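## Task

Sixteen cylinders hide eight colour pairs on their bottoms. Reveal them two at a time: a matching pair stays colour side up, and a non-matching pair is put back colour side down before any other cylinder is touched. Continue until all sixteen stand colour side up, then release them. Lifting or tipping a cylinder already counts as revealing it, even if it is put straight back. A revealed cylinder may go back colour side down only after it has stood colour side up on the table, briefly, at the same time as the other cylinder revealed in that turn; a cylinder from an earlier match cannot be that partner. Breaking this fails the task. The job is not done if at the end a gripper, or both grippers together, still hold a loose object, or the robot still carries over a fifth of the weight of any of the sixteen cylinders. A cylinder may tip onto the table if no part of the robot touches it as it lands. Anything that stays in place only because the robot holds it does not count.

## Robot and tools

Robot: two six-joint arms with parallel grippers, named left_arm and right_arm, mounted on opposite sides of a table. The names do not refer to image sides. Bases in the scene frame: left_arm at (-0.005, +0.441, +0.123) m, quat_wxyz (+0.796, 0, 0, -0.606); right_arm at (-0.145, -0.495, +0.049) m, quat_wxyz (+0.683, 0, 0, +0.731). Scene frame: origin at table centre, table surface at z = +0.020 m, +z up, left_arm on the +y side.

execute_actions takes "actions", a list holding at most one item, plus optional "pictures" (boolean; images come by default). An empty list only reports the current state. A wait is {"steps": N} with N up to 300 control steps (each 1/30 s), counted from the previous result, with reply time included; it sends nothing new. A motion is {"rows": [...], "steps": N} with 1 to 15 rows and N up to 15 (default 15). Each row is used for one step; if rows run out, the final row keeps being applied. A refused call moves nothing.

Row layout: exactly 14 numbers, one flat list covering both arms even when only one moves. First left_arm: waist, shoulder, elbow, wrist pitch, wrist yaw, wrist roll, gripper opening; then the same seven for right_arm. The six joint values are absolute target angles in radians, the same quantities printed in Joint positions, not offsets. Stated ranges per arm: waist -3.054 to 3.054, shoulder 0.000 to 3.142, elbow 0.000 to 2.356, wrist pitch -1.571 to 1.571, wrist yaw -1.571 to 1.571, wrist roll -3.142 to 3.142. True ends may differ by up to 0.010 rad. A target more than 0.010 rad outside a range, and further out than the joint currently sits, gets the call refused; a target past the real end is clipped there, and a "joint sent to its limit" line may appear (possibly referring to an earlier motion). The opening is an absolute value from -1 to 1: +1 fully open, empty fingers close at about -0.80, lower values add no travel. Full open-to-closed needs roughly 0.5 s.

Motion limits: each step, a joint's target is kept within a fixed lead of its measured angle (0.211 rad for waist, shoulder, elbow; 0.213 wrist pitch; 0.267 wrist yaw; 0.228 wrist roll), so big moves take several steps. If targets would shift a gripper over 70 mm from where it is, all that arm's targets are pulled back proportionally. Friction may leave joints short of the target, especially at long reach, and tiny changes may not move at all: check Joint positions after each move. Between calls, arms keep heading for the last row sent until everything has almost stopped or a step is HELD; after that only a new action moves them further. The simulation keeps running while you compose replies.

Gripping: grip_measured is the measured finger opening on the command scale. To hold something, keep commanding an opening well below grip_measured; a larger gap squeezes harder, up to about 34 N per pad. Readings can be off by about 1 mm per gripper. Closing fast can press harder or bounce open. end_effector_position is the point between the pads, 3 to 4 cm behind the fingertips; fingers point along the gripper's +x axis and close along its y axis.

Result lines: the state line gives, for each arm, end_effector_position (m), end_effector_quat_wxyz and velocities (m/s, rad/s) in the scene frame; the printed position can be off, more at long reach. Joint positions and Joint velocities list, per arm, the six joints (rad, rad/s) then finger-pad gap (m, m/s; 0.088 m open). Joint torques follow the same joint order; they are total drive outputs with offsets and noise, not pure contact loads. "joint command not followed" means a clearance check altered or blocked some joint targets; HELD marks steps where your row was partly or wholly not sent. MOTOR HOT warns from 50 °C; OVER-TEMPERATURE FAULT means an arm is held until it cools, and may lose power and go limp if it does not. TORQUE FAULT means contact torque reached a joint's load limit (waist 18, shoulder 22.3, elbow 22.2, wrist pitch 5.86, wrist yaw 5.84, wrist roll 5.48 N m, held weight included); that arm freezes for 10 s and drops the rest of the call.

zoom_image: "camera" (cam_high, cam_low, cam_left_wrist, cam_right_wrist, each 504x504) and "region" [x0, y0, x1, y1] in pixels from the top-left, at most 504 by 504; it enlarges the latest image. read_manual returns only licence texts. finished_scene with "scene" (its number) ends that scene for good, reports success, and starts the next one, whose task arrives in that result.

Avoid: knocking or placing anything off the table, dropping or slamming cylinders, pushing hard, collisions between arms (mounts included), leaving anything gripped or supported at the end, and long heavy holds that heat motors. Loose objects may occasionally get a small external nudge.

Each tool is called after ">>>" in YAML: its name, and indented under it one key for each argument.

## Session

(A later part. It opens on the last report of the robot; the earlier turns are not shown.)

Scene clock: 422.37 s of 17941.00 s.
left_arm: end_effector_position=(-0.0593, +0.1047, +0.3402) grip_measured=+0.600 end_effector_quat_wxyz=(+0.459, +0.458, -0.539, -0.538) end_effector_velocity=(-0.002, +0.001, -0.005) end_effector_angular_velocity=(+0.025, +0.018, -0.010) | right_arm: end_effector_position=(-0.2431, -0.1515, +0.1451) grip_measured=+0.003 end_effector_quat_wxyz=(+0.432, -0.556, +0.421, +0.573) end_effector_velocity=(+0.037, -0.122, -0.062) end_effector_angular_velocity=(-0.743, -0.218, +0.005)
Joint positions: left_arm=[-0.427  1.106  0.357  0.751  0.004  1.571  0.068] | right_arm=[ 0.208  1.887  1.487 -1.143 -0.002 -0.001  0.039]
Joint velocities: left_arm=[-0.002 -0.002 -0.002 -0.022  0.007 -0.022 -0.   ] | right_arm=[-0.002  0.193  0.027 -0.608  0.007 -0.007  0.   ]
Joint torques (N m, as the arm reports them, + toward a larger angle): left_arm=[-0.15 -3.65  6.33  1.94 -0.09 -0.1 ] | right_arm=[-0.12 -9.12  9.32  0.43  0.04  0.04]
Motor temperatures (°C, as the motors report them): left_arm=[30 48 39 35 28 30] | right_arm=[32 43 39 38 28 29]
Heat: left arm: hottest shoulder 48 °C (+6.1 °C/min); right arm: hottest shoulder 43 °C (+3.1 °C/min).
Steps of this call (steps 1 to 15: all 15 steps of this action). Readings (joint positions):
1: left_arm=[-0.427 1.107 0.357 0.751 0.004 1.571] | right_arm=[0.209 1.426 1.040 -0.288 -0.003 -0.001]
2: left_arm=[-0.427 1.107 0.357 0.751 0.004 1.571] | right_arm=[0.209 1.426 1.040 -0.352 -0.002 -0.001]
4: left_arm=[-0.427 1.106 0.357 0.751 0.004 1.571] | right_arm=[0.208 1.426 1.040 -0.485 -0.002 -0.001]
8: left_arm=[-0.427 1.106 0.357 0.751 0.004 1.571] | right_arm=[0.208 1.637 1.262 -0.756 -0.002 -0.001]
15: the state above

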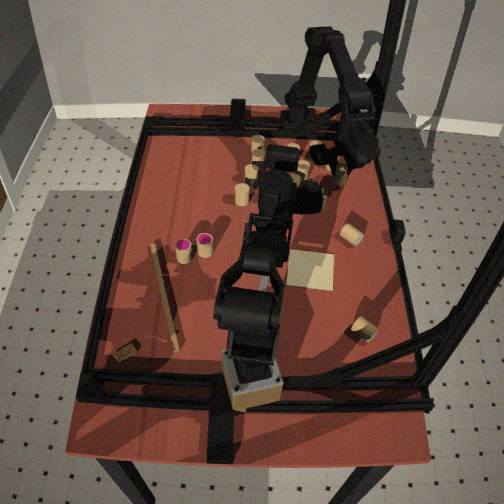

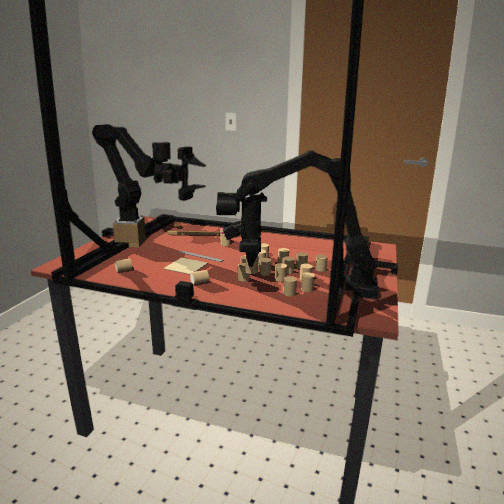

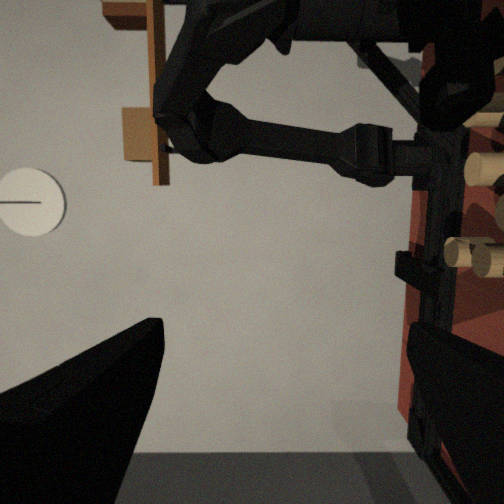

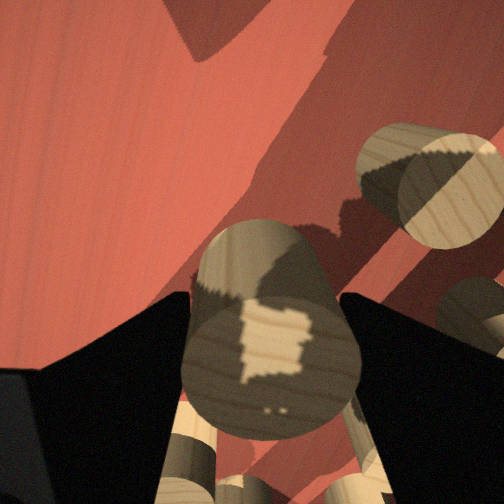

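>>> execute_actions:
  actions:
    - {"rows":[[-0.428,1.1,0.35,0.75,0,1.571,0.6,0.23,1.915,1.46,-1.115,0,0,-0.3],[-0.428,1.1,0.35,0.75,0,1.571,0.6,0.23,1.915,1.46,-1.115,0,0,-0.3],[-0.428,1.1,0.35,0.75,0,1.571,0.6,0.23,1.915,1.46,-1.115,0,0,-0.3],[-0.428,1.1,0.35,0.75,0,1.571,0.6,0.23,1.935,1.395,-1.03,0,0,-0.3],[-0.428,1.1,0.35,0.75,0,1.571,0.6,0.23,1.935,1.395,-1.03,0,0,-0.3],[-0.428,1.1,0.35,0.75,0,1.571,0.6,0.23,1.935,1.395,-1.03,0,0,-0.3],[-0.428,1.1,0.35,0.75,0,1.571,0.6,0.23,1.95,1.358,-0.98,0,0,-0.3],[-0.428,1.1,0.35,0.75,0,1.571,0.6,0.23,1.95,1.358,-0.98,0,0,-0.3],[-0.428,1.1,0.35,0.75,0,1.571,0.6,0.23,1.95,1.358,-0.98,0,0,-0.3],[-0.428,1.1,0.35,0.75,0,1.571,0.6,0.23,1.957,1.338,-0.955,0,0,-0.3]],"steps":15}
  pictures: false

>>> execute_actions:
  actions:
    - {"rows":[[-0.428,1.1,0.35,0.75,0,1.571,0.6,0.23,1.957,1.338,-0.955,0,0,0.45],[-0.428,1.1,0.35,0.75,0,1.571,0.6,0.23,1.957,1.338,-0.955,0,0,0.45],[-0.428,1.1,0.35,0.75,0,1.571,0.6,0.23,1.957,1.338,-0.955,0,0,0.45],[-0.428,1.1,0.35,0.75,0,1.571,0.6,0.23,1.957,1.338,-0.955,0,0,0.45],[-0.428,1.1,0.35,0.75,0,1.571,0.6,0.23,1.957,1.338,-0.955,0,0,0.45],[-0.428,1.1,0.35,0.75,0,1.571,0.6,0.23,1.957,1.338,-0.955,0,0,0.45],[-0.428,1.1,0.35,0.75,0,1.571,0.6,0.23,1.925,1.43,-1.07,0,0,0.45],[-0.428,1.1,0.35,0.75,0,1.571,0.6,0.23,1.925,1.43,-1.07,0,0,0.45],[-0.428,1.1,0.35,0.75,0,1.571,0.6,0.23,1.925,1.43,-1.07,0,0,0.45],[-0.428,1.1,0.35,0.75,0,1.571,0.6,0.23,1.895,1.53,-1.2,0,0,0.45],[-0.428,1.1,0.35,0.75,0,1.571,0.6,0.23,1.895,1.53,-1.2,0,0,0.45],[-0.428,1.1,0.35,0.75,0,1.571,0.6,0.23,1.895,1.53,-1.2,0,0,0.45],[-0.428,1.1,0.35,0.75,0,1.571,0.6,0.354,1.432,1.01,-1.147,0,0,0.45]],"steps":15}
  pictures: false

>>> execute_actions:
  actions:
    - {"rows":[[-0.428,1.1,0.35,0.75,0,1.571,0.6,0.354,1.432,1.01,-1.147,0,0,0.45]],"steps":13}

Scene clock: 433.27 s of 17941.00 s.
left_arm: end_effector_position=(-0.0592, +0.1049, +0.3398) grip_measured=+0.600 end_effector_quat_wxyz=(+0.458, +0.458, -0.539, -0.538) end_effector_velocity=(-0.000, +0.001, -0.005) end_effector_angular_velocity=(+0.023, +0.004, -0.005) | right_arm: end_effector_position=(-0.2491, -0.1570, +0.0892) grip_measured=+0.003 end_effector_quat_wxyz=(+0.421, -0.568, +0.420, +0.569) end_effector_velocity=(-0.003, +0.015, -0.001) end_effector_angular_velocity=(+0.075, +0.015, +0.005)
Joint positions: left_arm=[-0.427  1.106  0.356  0.751  0.004  1.571  0.068] | right_arm=[ 0.229  1.95   1.344 -0.962 -0.001 -0.001  0.039]
Joint velocities: left_arm=[ 0.002 -0.002 -0.002 -0.022  0.007 -0.007 -0.   ] | right_arm=[-0.002 -0.002 -0.007  0.081  0.007 -0.007  0.   ]
Joint torques (N m, as the arm reports them, + toward a larger angle): left_arm=[-0.12 -3.59  6.46  1.92 -0.09 -0.1 ] | right_arm=[ 0.06 -8.3   5.54  0.26 -0.01  0.04]
Motor temperatures (°C, as the motors report them): left_arm=[30 46 39 36 28 30] | right_arm=[32 43 39 37 28 29]
Heat: left arm: hottest shoulder 46 °C (+5.0 °C/min); right arm: hottest shoulder 43 °C (+2.0 °C/min).
Steps of this call (steps 1 to 30: the robot went on to your last target; steps 31 to 312: nothing new was sent; steps 313 to 327: all 15 steps of this action). Readings (joint positions):
313: left_arm=[-0.427 1.106 0.356 0.751 0.004 1.571] | right_arm=[0.209 1.895 1.504 -1.174 -0.001 -0.001]
314: left_arm=[-0.427 1.106 0.356 0.751 0.004 1.571] | right_arm=[0.213 1.895 1.495 -1.151 -0.001 -0.001]
316: left_arm=[-0.427 1.106 0.356 0.751 0.004 1.571] | right_arm=[0.222 1.900 1.469 -1.109 -0.001 -0.001]
320: left_arm=[-0.427 1.106 0.356 0.751 0.004 1.571] | right_arm=[0.229 1.924 1.397 -1.021 -0.001 -0.001]
327: the state above

Scene clock: 433.77 s of 17941.00 s.
left_arm: end_effector_position=(-0.0592, +0.1049, +0.3398) grip_measured=+0.600 end_effector_quat_wxyz=(+0.458, +0.458, -0.539, -0.538) end_effector_velocity=(+0.000, +0.001, -0.005) end_effector_angular_velocity=(+0.021, -0.011, +0.005) | right_arm: end_effector_position=(-0.2578, -0.1972, +0.1454) grip_measured=+0.448 end_effector_quat_wxyz=(+0.401, -0.585, +0.402, +0.579) end_effector_velocity=(-0.115, -0.674, +0.127) end_effector_angular_velocity=(-0.383, +0.066, +1.000)
Joint positions: left_arm=[-0.427  1.106  0.356  0.751  0.004  1.571  0.068] | right_arm=[ 0.294  1.771  1.341 -1.149  0.004 -0.     0.061]
Joint velocities: left_arm=[-0.002 -0.002 -0.002 -0.022 -0.007  0.007  0.   ] | right_arm=[ 0.994 -2.015 -1.932 -0.418 -0.198 -0.007  0.001]
Joint torques (N m, as the arm reports them, + toward a larger angle): left_arm=[-0.13 -3.57  6.51  1.94 -0.08 -0.11] | right_arm=[-0.67 -8.23  4.77  0.47 -0.03  0.05]
Motor temperatures (°C, as the motors report them): left_arm=[30 46 39 36 28 30] | right_arm=[32 43 39 37 28 29]
Heat: left arm: hottest shoulder 46 °C (+5.1 °C/min); right arm: hottest shoulder 43 °C (+2.0 °C/min).
Steps of this call (steps 1 to 15: all 15 steps of this action). Readings (joint positions):
1: left_arm=[-0.427 1.106 0.356 0.751 0.004 1.571] | right_arm=[0.229 1.950 1.344 -0.960 -0.001 -0.001]
2: left_arm=[-0.427 1.106 0.356 0.751 0.004 1.571] | right_arm=[0.229 1.950 1.344 -0.958 -0.001 -0.001]
4: left_arm=[-0.427 1.106 0.356 0.751 0.004 1.571] | right_arm=[0.229 1.950 1.344 -0.958 -0.001 -0.001]
8: left_arm=[-0.427 1.106 0.356 0.751 0.004 1.571] | right_arm=[0.229 1.950 1.374 -1.017 -0.001 -0.001]
15: the state above

Scene clock: 434.20 s of 17941.00 s.
left_arm: end_effector_position=(-0.0592, +0.1049, +0.3398) grip_measured=+0.600 end_effector_quat_wxyz=(+0.458, +0.458, -0.539, -0.538) end_effector_velocity=(+0.003, +0.000, -0.002) end_effector_angular_velocity=(+0.011, +0.021, +0.020) | right_arm: end_effector_position=(-0.2420, -0.2821, +0.1496) grip_measured=+0.450 end_effector_quat_wxyz=(+0.382, -0.595, +0.385, +0.593) end_effector_velocity=(+0.002, -0.001, +0.003) end_effector_angular_velocity=(+0.023, +0.002, +0.020)
Joint positions: left_arm=[-0.427  1.106  0.356  0.751  0.004  1.571  0.068] | right_arm=[ 0.356  1.445  1.019 -1.149 -0.002 -0.     0.061]
Joint velocities: left_arm=[-0.002 -0.002 -0.002 -0.007 -0.022 -0.022 -0.   ] | right_arm=[-0.002 -0.027 -0.012  0.007  0.007 -0.022 -0.   ]
Joint torques (N m, as the arm reports them, + toward a larger angle): left_arm=[-0.11 -3.56  6.5   1.94 -0.09 -0.1 ] | right_arm=[-0.19 -6.75  5.25  0.22  0.04  0.03]
Motor temperatures (°C, as the motors report them): left_arm=[30 45 39 36 28 30] | right_arm=[32 43 39 37 28 29]
Heat: left arm: hottest shoulder 45 °C (+4.0 °C/min); right arm: hottest shoulder 43 °C (+2.0 °C/min).
Steps of this call (steps 1 to 13: all 13 steps of this action). Readings (joint positions):
1: left_arm=[-0.427 1.106 0.356 0.751 0.004 1.571] | right_arm=[0.325 1.704 1.276 -1.153 -0.002 -0.000]
2: left_arm=[-0.427 1.106 0.356 0.751 0.004 1.571] | right_arm=[0.347 1.639 1.214 -1.150 -0.004 -0.000]
4: left_arm=[-0.427 1.106 0.356 0.751 0.004 1.571] | right_arm=[0.359 1.523 1.103 -1.155 -0.004 -0.000]
8: left_arm=[-0.427 1.106 0.356 0.751 0.004 1.571] | right_arm=[0.356 1.449 1.030 -1.150 -0.002 -0.000]
13: the state above

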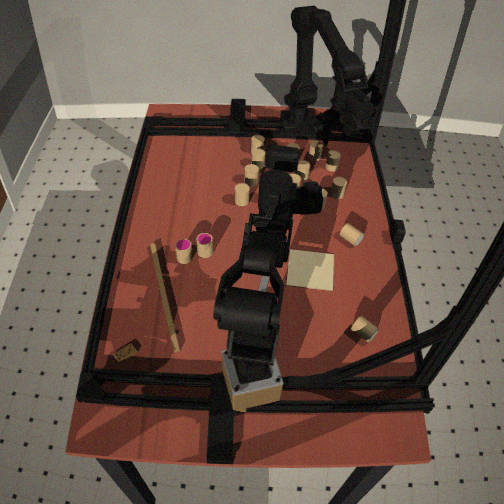

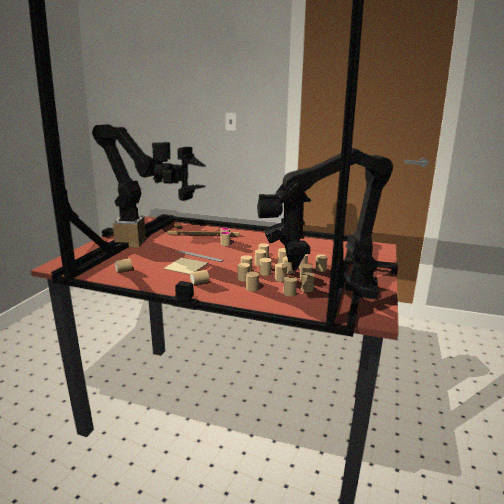

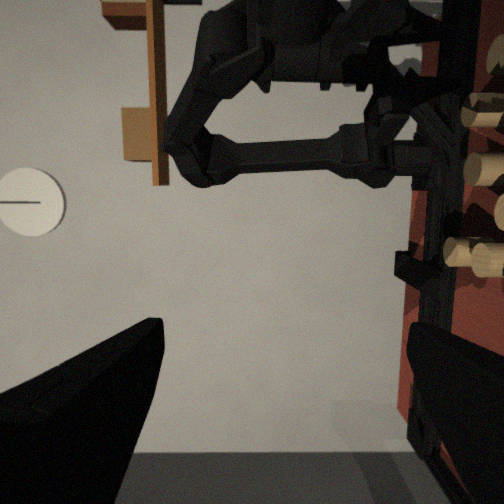

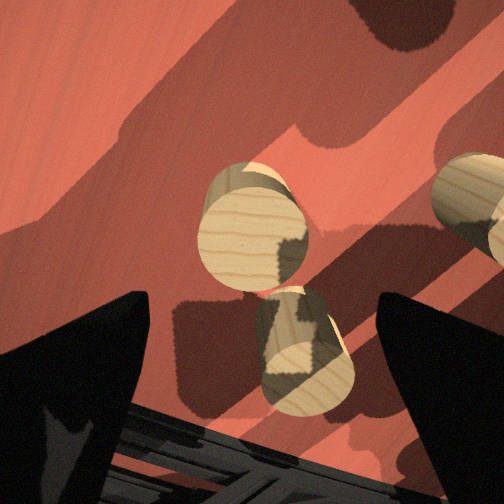

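>>> execute_actions:
  actions:
    - {"rows":[[-0.428,1.1,0.35,0.75,0,1.571,0.6,0.362,1.485,0.965,-1.05,0,0,0.45],[-0.428,1.1,0.35,0.75,0,1.571,0.6,0.362,1.485,0.965,-1.05,0,0,0.45],[-0.428,1.1,0.35,0.75,0,1.571,0.6,0.362,1.485,0.965,-1.05,0,0,0.45],[-0.428,1.1,0.35,0.75,0,1.571,0.6,0.362,1.515,0.897,-0.953,0,0,0.45],[-0.428,1.1,0.35,0.75,0,1.571,0.6,0.362,1.515,0.897,-0.953,0,0,0.45],[-0.428,1.1,0.35,0.75,0,1.571,0.6,0.362,1.515,0.897,-0.953,0,0,0.45],[-0.428,1.1,0.35,0.75,0,1.571,0.6,0.362,1.549,0.831,-0.855,0,0,0.45],[-0.428,1.1,0.35,0.75,0,1.571,0.6,0.362,1.549,0.831,-0.855,0,0,0.45],[-0.428,1.1,0.35,0.75,0,1.571,0.6,0.362,1.549,0.831,-0.855,0,0,0.45],[-0.428,1.1,0.35,0.75,0,1.571,0.6,0.362,1.549,0.831,-0.855,0,0,0.45],[-0.428,1.1,0.35,0.75,0,1.571,0.6,0.362,1.549,0.831,-0.855,0,0,0.45],[-0.428,1.1,0.35,0.75,0,1.571,0.6,0.362,1.549,0.831,-0.855,0,0,0.45],[-0.428,1.1,0.35,0.75,0,1.571,0.6,0.362,1.549,0.831,-0.855,0,0,0.1]],"steps":15}
  pictures: false

>>> execute_actions:
  actions:
    - {"rows":[[-0.428,1.1,0.35,0.75,0,1.571,0.6,0.362,1.549,0.831,-0.855,0,0,0],[-0.428,1.1,0.35,0.75,0,1.571,0.6,0.362,1.549,0.831,-0.855,0,0,-0.3],[-0.428,1.1,0.35,0.75,0,1.571,0.6,0.362,1.549,0.831,-0.855,0,0,-0.3],[-0.428,1.1,0.35,0.75,0,1.571,0.6,0.362,1.549,0.831,-0.855,0,0,-0.3],[-0.428,1.1,0.35,0.75,0,1.571,0.6,0.362,1.549,0.831,-0.855,0,0,-0.3],[-0.428,1.1,0.35,0.75,0,1.571,0.6,0.362,1.5,0.93,-1.0,0,0,-0.3],[-0.428,1.1,0.35,0.75,0,1.571,0.6,0.362,1.5,0.93,-1.0,0,0,-0.3],[-0.428,1.1,0.35,0.75,0,1.571,0.6,0.362,1.5,0.93,-1.0,0,0,-0.3],[-0.428,1.1,0.35,0.75,0,1.571,0.6,0.362,1.45,1.04,-1.1,0,0,-0.3],[-0.428,1.1,0.35,0.75,0,1.571,0.6,0.362,1.45,1.04,-1.1,0,0,-0.3],[-0.428,1.1,0.35,0.75,0,1.571,0.6,0.362,1.45,1.04,-1.1,0,0,-0.3],[-0.428,1.1,0.35,0.75,0,1.571,0.6,0.362,1.35,1.1,-0.3,0,0,-0.3]],"steps":15}
  pictures: false

>>> execute_actions:
  actions:
    - {"rows":[[-0.428,1.1,0.35,0.75,0,1.571,0.6,-0.216,1.35,1.1,0,0,0,-0.3],[-0.428,1.1,0.35,0.75,0,1.571,0.6,-0.216,1.35,1.1,0,0,0,-0.3],[-0.428,1.1,0.35,0.75,0,1.571,0.6,-0.216,1.35,1.1,0,0,0,-0.3],[-0.428,1.1,0.35,0.75,0,1.571,0.6,-0.216,1.35,1.1,0,0,0,-0.3],[-0.428,1.1,0.35,0.75,0,1.571,0.6,-0.216,1.35,1.1,0,0,0,-0.3],[-0.428,1.1,0.35,0.75,0,1.571,0.6,-0.216,1.35,1.1,0,0,0,-0.3],[-0.428,1.1,0.35,0.75,0,1.571,0.6,-0.216,1.35,1.1,0,0,0,-0.3],[-0.428,1.1,0.35,0.75,0,1.571,0.6,-0.216,1.35,1.1,0,0,0,-0.3],[-0.428,1.1,0.35,0.75,0,1.571,0.6,-0.216,1.43,0.885,0.537,0,0,-0.3]],"steps":15}
  pictures: false

>>> execute_actions:
  actions:
    - {"rows":[[-0.428,1.1,0.35,0.75,0,1.571,0.6,-0.216,1.426,0.885,0.537,0,0,-0.3],[-0.428,1.1,0.35,0.75,0,1.571,0.6,-0.216,1.426,0.885,0.537,0,0,-0.3],[-0.428,1.1,0.35,0.75,0,1.571,0.6,-0.216,1.426,0.885,0.537,0,0,-0.3],[-0.428,1.1,0.35,0.75,0,1.571,0.6,-0.216,1.426,0.885,0.537,0,0,-0.3],[-0.428,1.1,0.35,0.75,0,1.571,0.6,-0.216,1.426,0.885,0.537,0,0,-0.3],[-0.428,1.31,0.47,0.84,0,1.571,0.6,-0.216,1.426,0.885,0.537,0,0,-0.3]],"steps":13}

Scene clock: 448.60 s of 17941.00 s.
left_arm: end_effector_position=(-0.0593, +0.1050, +0.3398) grip_measured=+0.600 end_effector_quat_wxyz=(+0.458, +0.458, -0.539, -0.538) end_effector_velocity=(+0.005, -0.000, -0.005) end_effector_angular_velocity=(+0.025, +0.018, +0.034) | right_arm: end_effector_position=(-0.2447, -0.2782, +0.0844) grip_measured=+0.211 end_effector_quat_wxyz=(+0.382, -0.593, +0.383, +0.596) end_effector_velocity=(-0.007, +0.015, +0.000) end_effector_angular_velocity=(+0.070, +0.040, +0.005)
Joint positions: left_arm=[-0.427  1.105  0.355  0.751  0.004  1.571  0.068] | right_arm=[ 0.359  1.544  0.835 -0.859 -0.003 -0.     0.049]
Joint velocities: left_arm=[-0.002 -0.002 -0.002 -0.022 -0.037 -0.022 -0.   ] | right_arm=[-0.002 -0.002 -0.002  0.081 -0.007 -0.007 -0.072]
Joint torques (N m, as the arm reports them, + toward a larger angle): left_arm=[-0.11 -3.56  6.54  1.95 -0.08 -0.1 ] | right_arm=[ 0.23 -5.02  5.28  0.14  0.04  0.02]
Motor temperatures (°C, as the motors report them): left_arm=[30 43 39 38 28 30] | right_arm=[32 42 38 36 28 29]
Heat: left arm: hottest shoulder 43 °C (+1.0 °C/min); right arm: hottest shoulder 42 °C (+2.0 °C/min).
Steps of this call (steps 1 to 15: the robot went on to your last target; steps 16 to 90: nothing new was sent; then 10.90 s passed at rest; steps 91 to 105: all 15 steps of this action). Readings (joint positions):
91: left_arm=[-0.427 1.105 0.355 0.751 0.004 1.571] | right_arm=[0.356 1.445 1.010 -1.127 -0.002 -0.000]
92: left_arm=[-0.427 1.105 0.355 0.751 0.004 1.571] | right_arm=[0.357 1.448 1.000 -1.095 -0.002 -0.000]
94: left_arm=[-0.427 1.105 0.355 0.751 0.004 1.571] | right_arm=[0.358 1.468 0.975 -1.048 -0.002 -0.000]
98: left_arm=[-0.427 1.105 0.355 0.751 0.004 1.571] | right_arm=[0.359 1.512 0.887 -0.921 -0.002 -0.000]
105: the state above

Scene clock: 449.10 s of 17941.00 s.
left_arm: end_effector_position=(-0.0593, +0.1050, +0.3398) grip_measured=+0.600 end_effector_quat_wxyz=(+0.458, +0.458, -0.539, -0.538) end_effector_velocity=(+0.000, -0.000, +0.003) end_effector_angular_velocity=(-0.011, +0.009, +0.005) | right_arm: end_effector_position=(-0.2731, -0.2159, +0.1841) grip_measured=+0.002 end_effector_quat_wxyz=(+0.447, -0.471, +0.304, +0.697) end_effector_velocity=(-0.220, +0.476, +0.508) end_effector_angular_velocity=(+2.902, +1.342, +0.013)
Joint positions: left_arm=[-0.427  1.105  0.355  0.751  0.004  1.571  0.068] | right_arm=[ 0.36   1.399  1.056 -0.846 -0.002 -0.     0.039]
Joint velocities: left_arm=[-0.002 -0.002  0.002  0.007 -0.007 -0.007 -0.   ] | right_arm=[-0.002 -0.584  0.51   2.103 -0.022 -0.007 -0.003]
Joint torques (N m, as the arm reports them, + toward a larger angle): left_arm=[-0.12 -3.54  6.54  1.94 -0.09 -0.1 ] | right_arm=[ 0.25 -6.76  7.81  0.74  0.02  0.  ]
Motor temperatures (°C, as the motors report them): left_arm=[30 43 39 38 28 30] | right_arm=[32 41 38 36 28 29]
Heat: left arm: hottest shoulder 43 °C (+1.0 °C/min); right arm: hottest shoulder 41 °C (+1.0 °C/min).
Steps of this call (steps 1 to 15: all 15 steps of this action). Readings (joint positions):
1: left_arm=[-0.427 1.105 0.355 0.751 0.004 1.571] | right_arm=[0.359 1.544 0.835 -0.858 -0.003 -0.000]
2: left_arm=[-0.427 1.105 0.355 0.751 0.004 1.571] | right_arm=[0.360 1.544 0.835 -0.858 -0.002 -0.000]
4: left_arm=[-0.427 1.105 0.355 0.751 0.004 1.571] | right_arm=[0.360 1.544 0.835 -0.857 -0.002 -0.000]
8: left_arm=[-0.427 1.105 0.355 0.751 0.004 1.571] | right_arm=[0.360 1.531 0.881 -0.955 -0.002 -0.000]
15: the state above

Scene clock: 449.60 s of 17941.00 s.
left_arm: end_effector_position=(-0.0593, +0.1050, +0.3398) grip_measured=+0.600 end_effector_quat_wxyz=(+0.458, +0.458, -0.539, -0.538) end_effector_velocity=(+0.000, +0.001, -0.002) end_effector_angular_velocity=(+0.006, -0.008, +0.005) | right_arm: end_effector_position=(-0.0853, -0.0869, +0.2300) grip_measured=+0.003 end_effector_quat_wxyz=(+0.731, -0.172, +0.198, +0.630) end_effector_velocity=(+0.060, +0.128, -0.022) end_effector_angular_velocity=(+0.940, -0.135, -0.105)
Joint positions: left_arm=[-0.427  1.105  0.355  0.751  0.004  1.571  0.068] | right_arm=[-0.213  1.431  0.894  0.007  0.004 -0.     0.039]
Joint velocities: left_arm=[-0.002 -0.002 -0.002 -0.007 -0.007  0.007 -0.   ] | right_arm=[-0.095  0.369 -0.52   1.839  0.007  0.007 -0.   ]
Joint torques (N m, as the arm reports them, + toward a larger angle): left_arm=[-0.09 -3.55  6.56  1.94 -0.1  -0.11] | right_arm=[ 0.26 -9.49 10.11  2.48 -0.12  0.04]
Motor temperatures (°C, as the motors report them): left_arm=[30 43 39 38 28 30] | right_arm=[32 41 38 36 28 29]
Heat: left arm: hottest shoulder 43 °C (+0.0 °C/min); right arm: hottest shoulder 41 °C (+1.0 °C/min).
Steps of this call (steps 1 to 15: all 15 steps of this action). Readings (joint positions):
1: left_arm=[-0.427 1.105 0.355 0.751 0.004 1.571] | right_arm=[0.343 1.385 1.071 -0.785 -0.014 -0.000]
2: left_arm=[-0.427 1.105 0.355 0.751 0.004 1.571] | right_arm=[0.300 1.374 1.083 -0.731 -0.016 0.000]
4: left_arm=[-0.427 1.105 0.355 0.751 0.004 1.571] | right_arm=[0.196 1.363 1.093 -0.624 -0.007 0.000]
8: left_arm=[-0.427 1.105 0.355 0.751 0.004 1.571] | right_arm=[-0.018 1.362 1.093 -0.413 -0.004 0.000]
15: the state above

Scene clock: 450.03 s of 17941.00 s.
left_arm: end_effector_position=(-0.0648, +0.0700, +0.3352) grip_measured=+0.600 end_effector_quat_wxyz=(+0.455, +0.461, -0.536, -0.541) end_effector_velocity=(-0.002, -0.014, +0.011) end_effector_angular_velocity=(-0.047, -0.000, +0.005) | right_arm: end_effector_position=(-0.0805, -0.0583, +0.3317) grip_measured=+0.003 end_effector_quat_wxyz=(+0.758, -0.009, +0.010, +0.652) end_effector_velocity=(-0.002, -0.000, +0.022) end_effector_angular_velocity=(+0.093, +0.009, +0.009)
Joint positions: left_arm=[-0.427  1.301  0.456  0.833  0.004  1.571  0.068] | right_arm=[-0.215  1.431  0.882  0.524  0.003 -0.     0.039]
Joint velocities: left_arm=[-0.002  0.066  0.046  0.066 -0.007  0.007  0.   ] | right_arm=[ 0.002 -0.007  0.002  0.081 -0.007  0.022 -0.   ]
Joint torques (N m, as the arm reports them, + toward a larger angle): left_arm=[-0.09 -3.65  8.38  2.25 -0.08 -0.1 ] | right_arm=[-0.15 -7.13  7.79  1.76 -0.13  0.02]
Motor temperatures (°C, as the motors report them): left_arm=[30 43 39 38 28 30] | right_arm=[32 41 38 37 28 29]
Heat: left arm: hottest shoulder 43 °C (+0.0 °C/min); right arm: hottest shoulder 41 °C (+1.0 °C/min).
Steps of this call (steps 1 to 13: all 13 steps of this action). Readings (joint positions):
1: left_arm=[-0.427 1.105 0.355 0.751 0.004 1.571] | right_arm=[-0.215 1.439 0.881 0.069 0.003 -0.000]
2: left_arm=[-0.427 1.105 0.355 0.751 0.004 1.571] | right_arm=[-0.215 1.442 0.875 0.133 0.003 -0.000]
4: left_arm=[-0.427 1.105 0.355 0.751 0.004 1.571] | right_arm=[-0.215 1.442 0.874 0.270 0.003 -0.000]
8: left_arm=[-0.427 1.235 0.428 0.811 0.004 1.571] | right_arm=[-0.215 1.434 0.881 0.477 0.003 -0.000]
13: the state above

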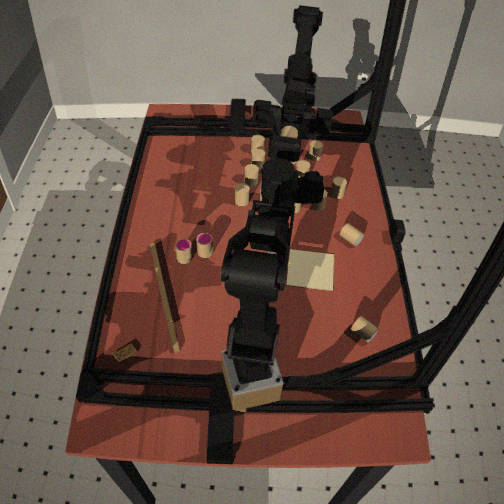

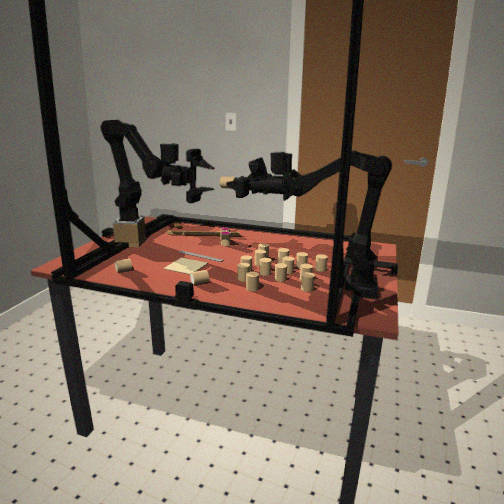

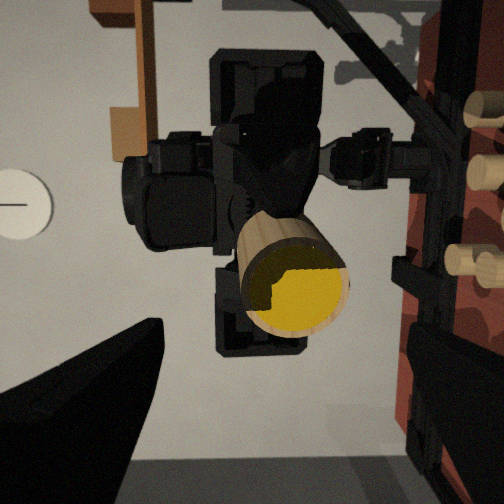

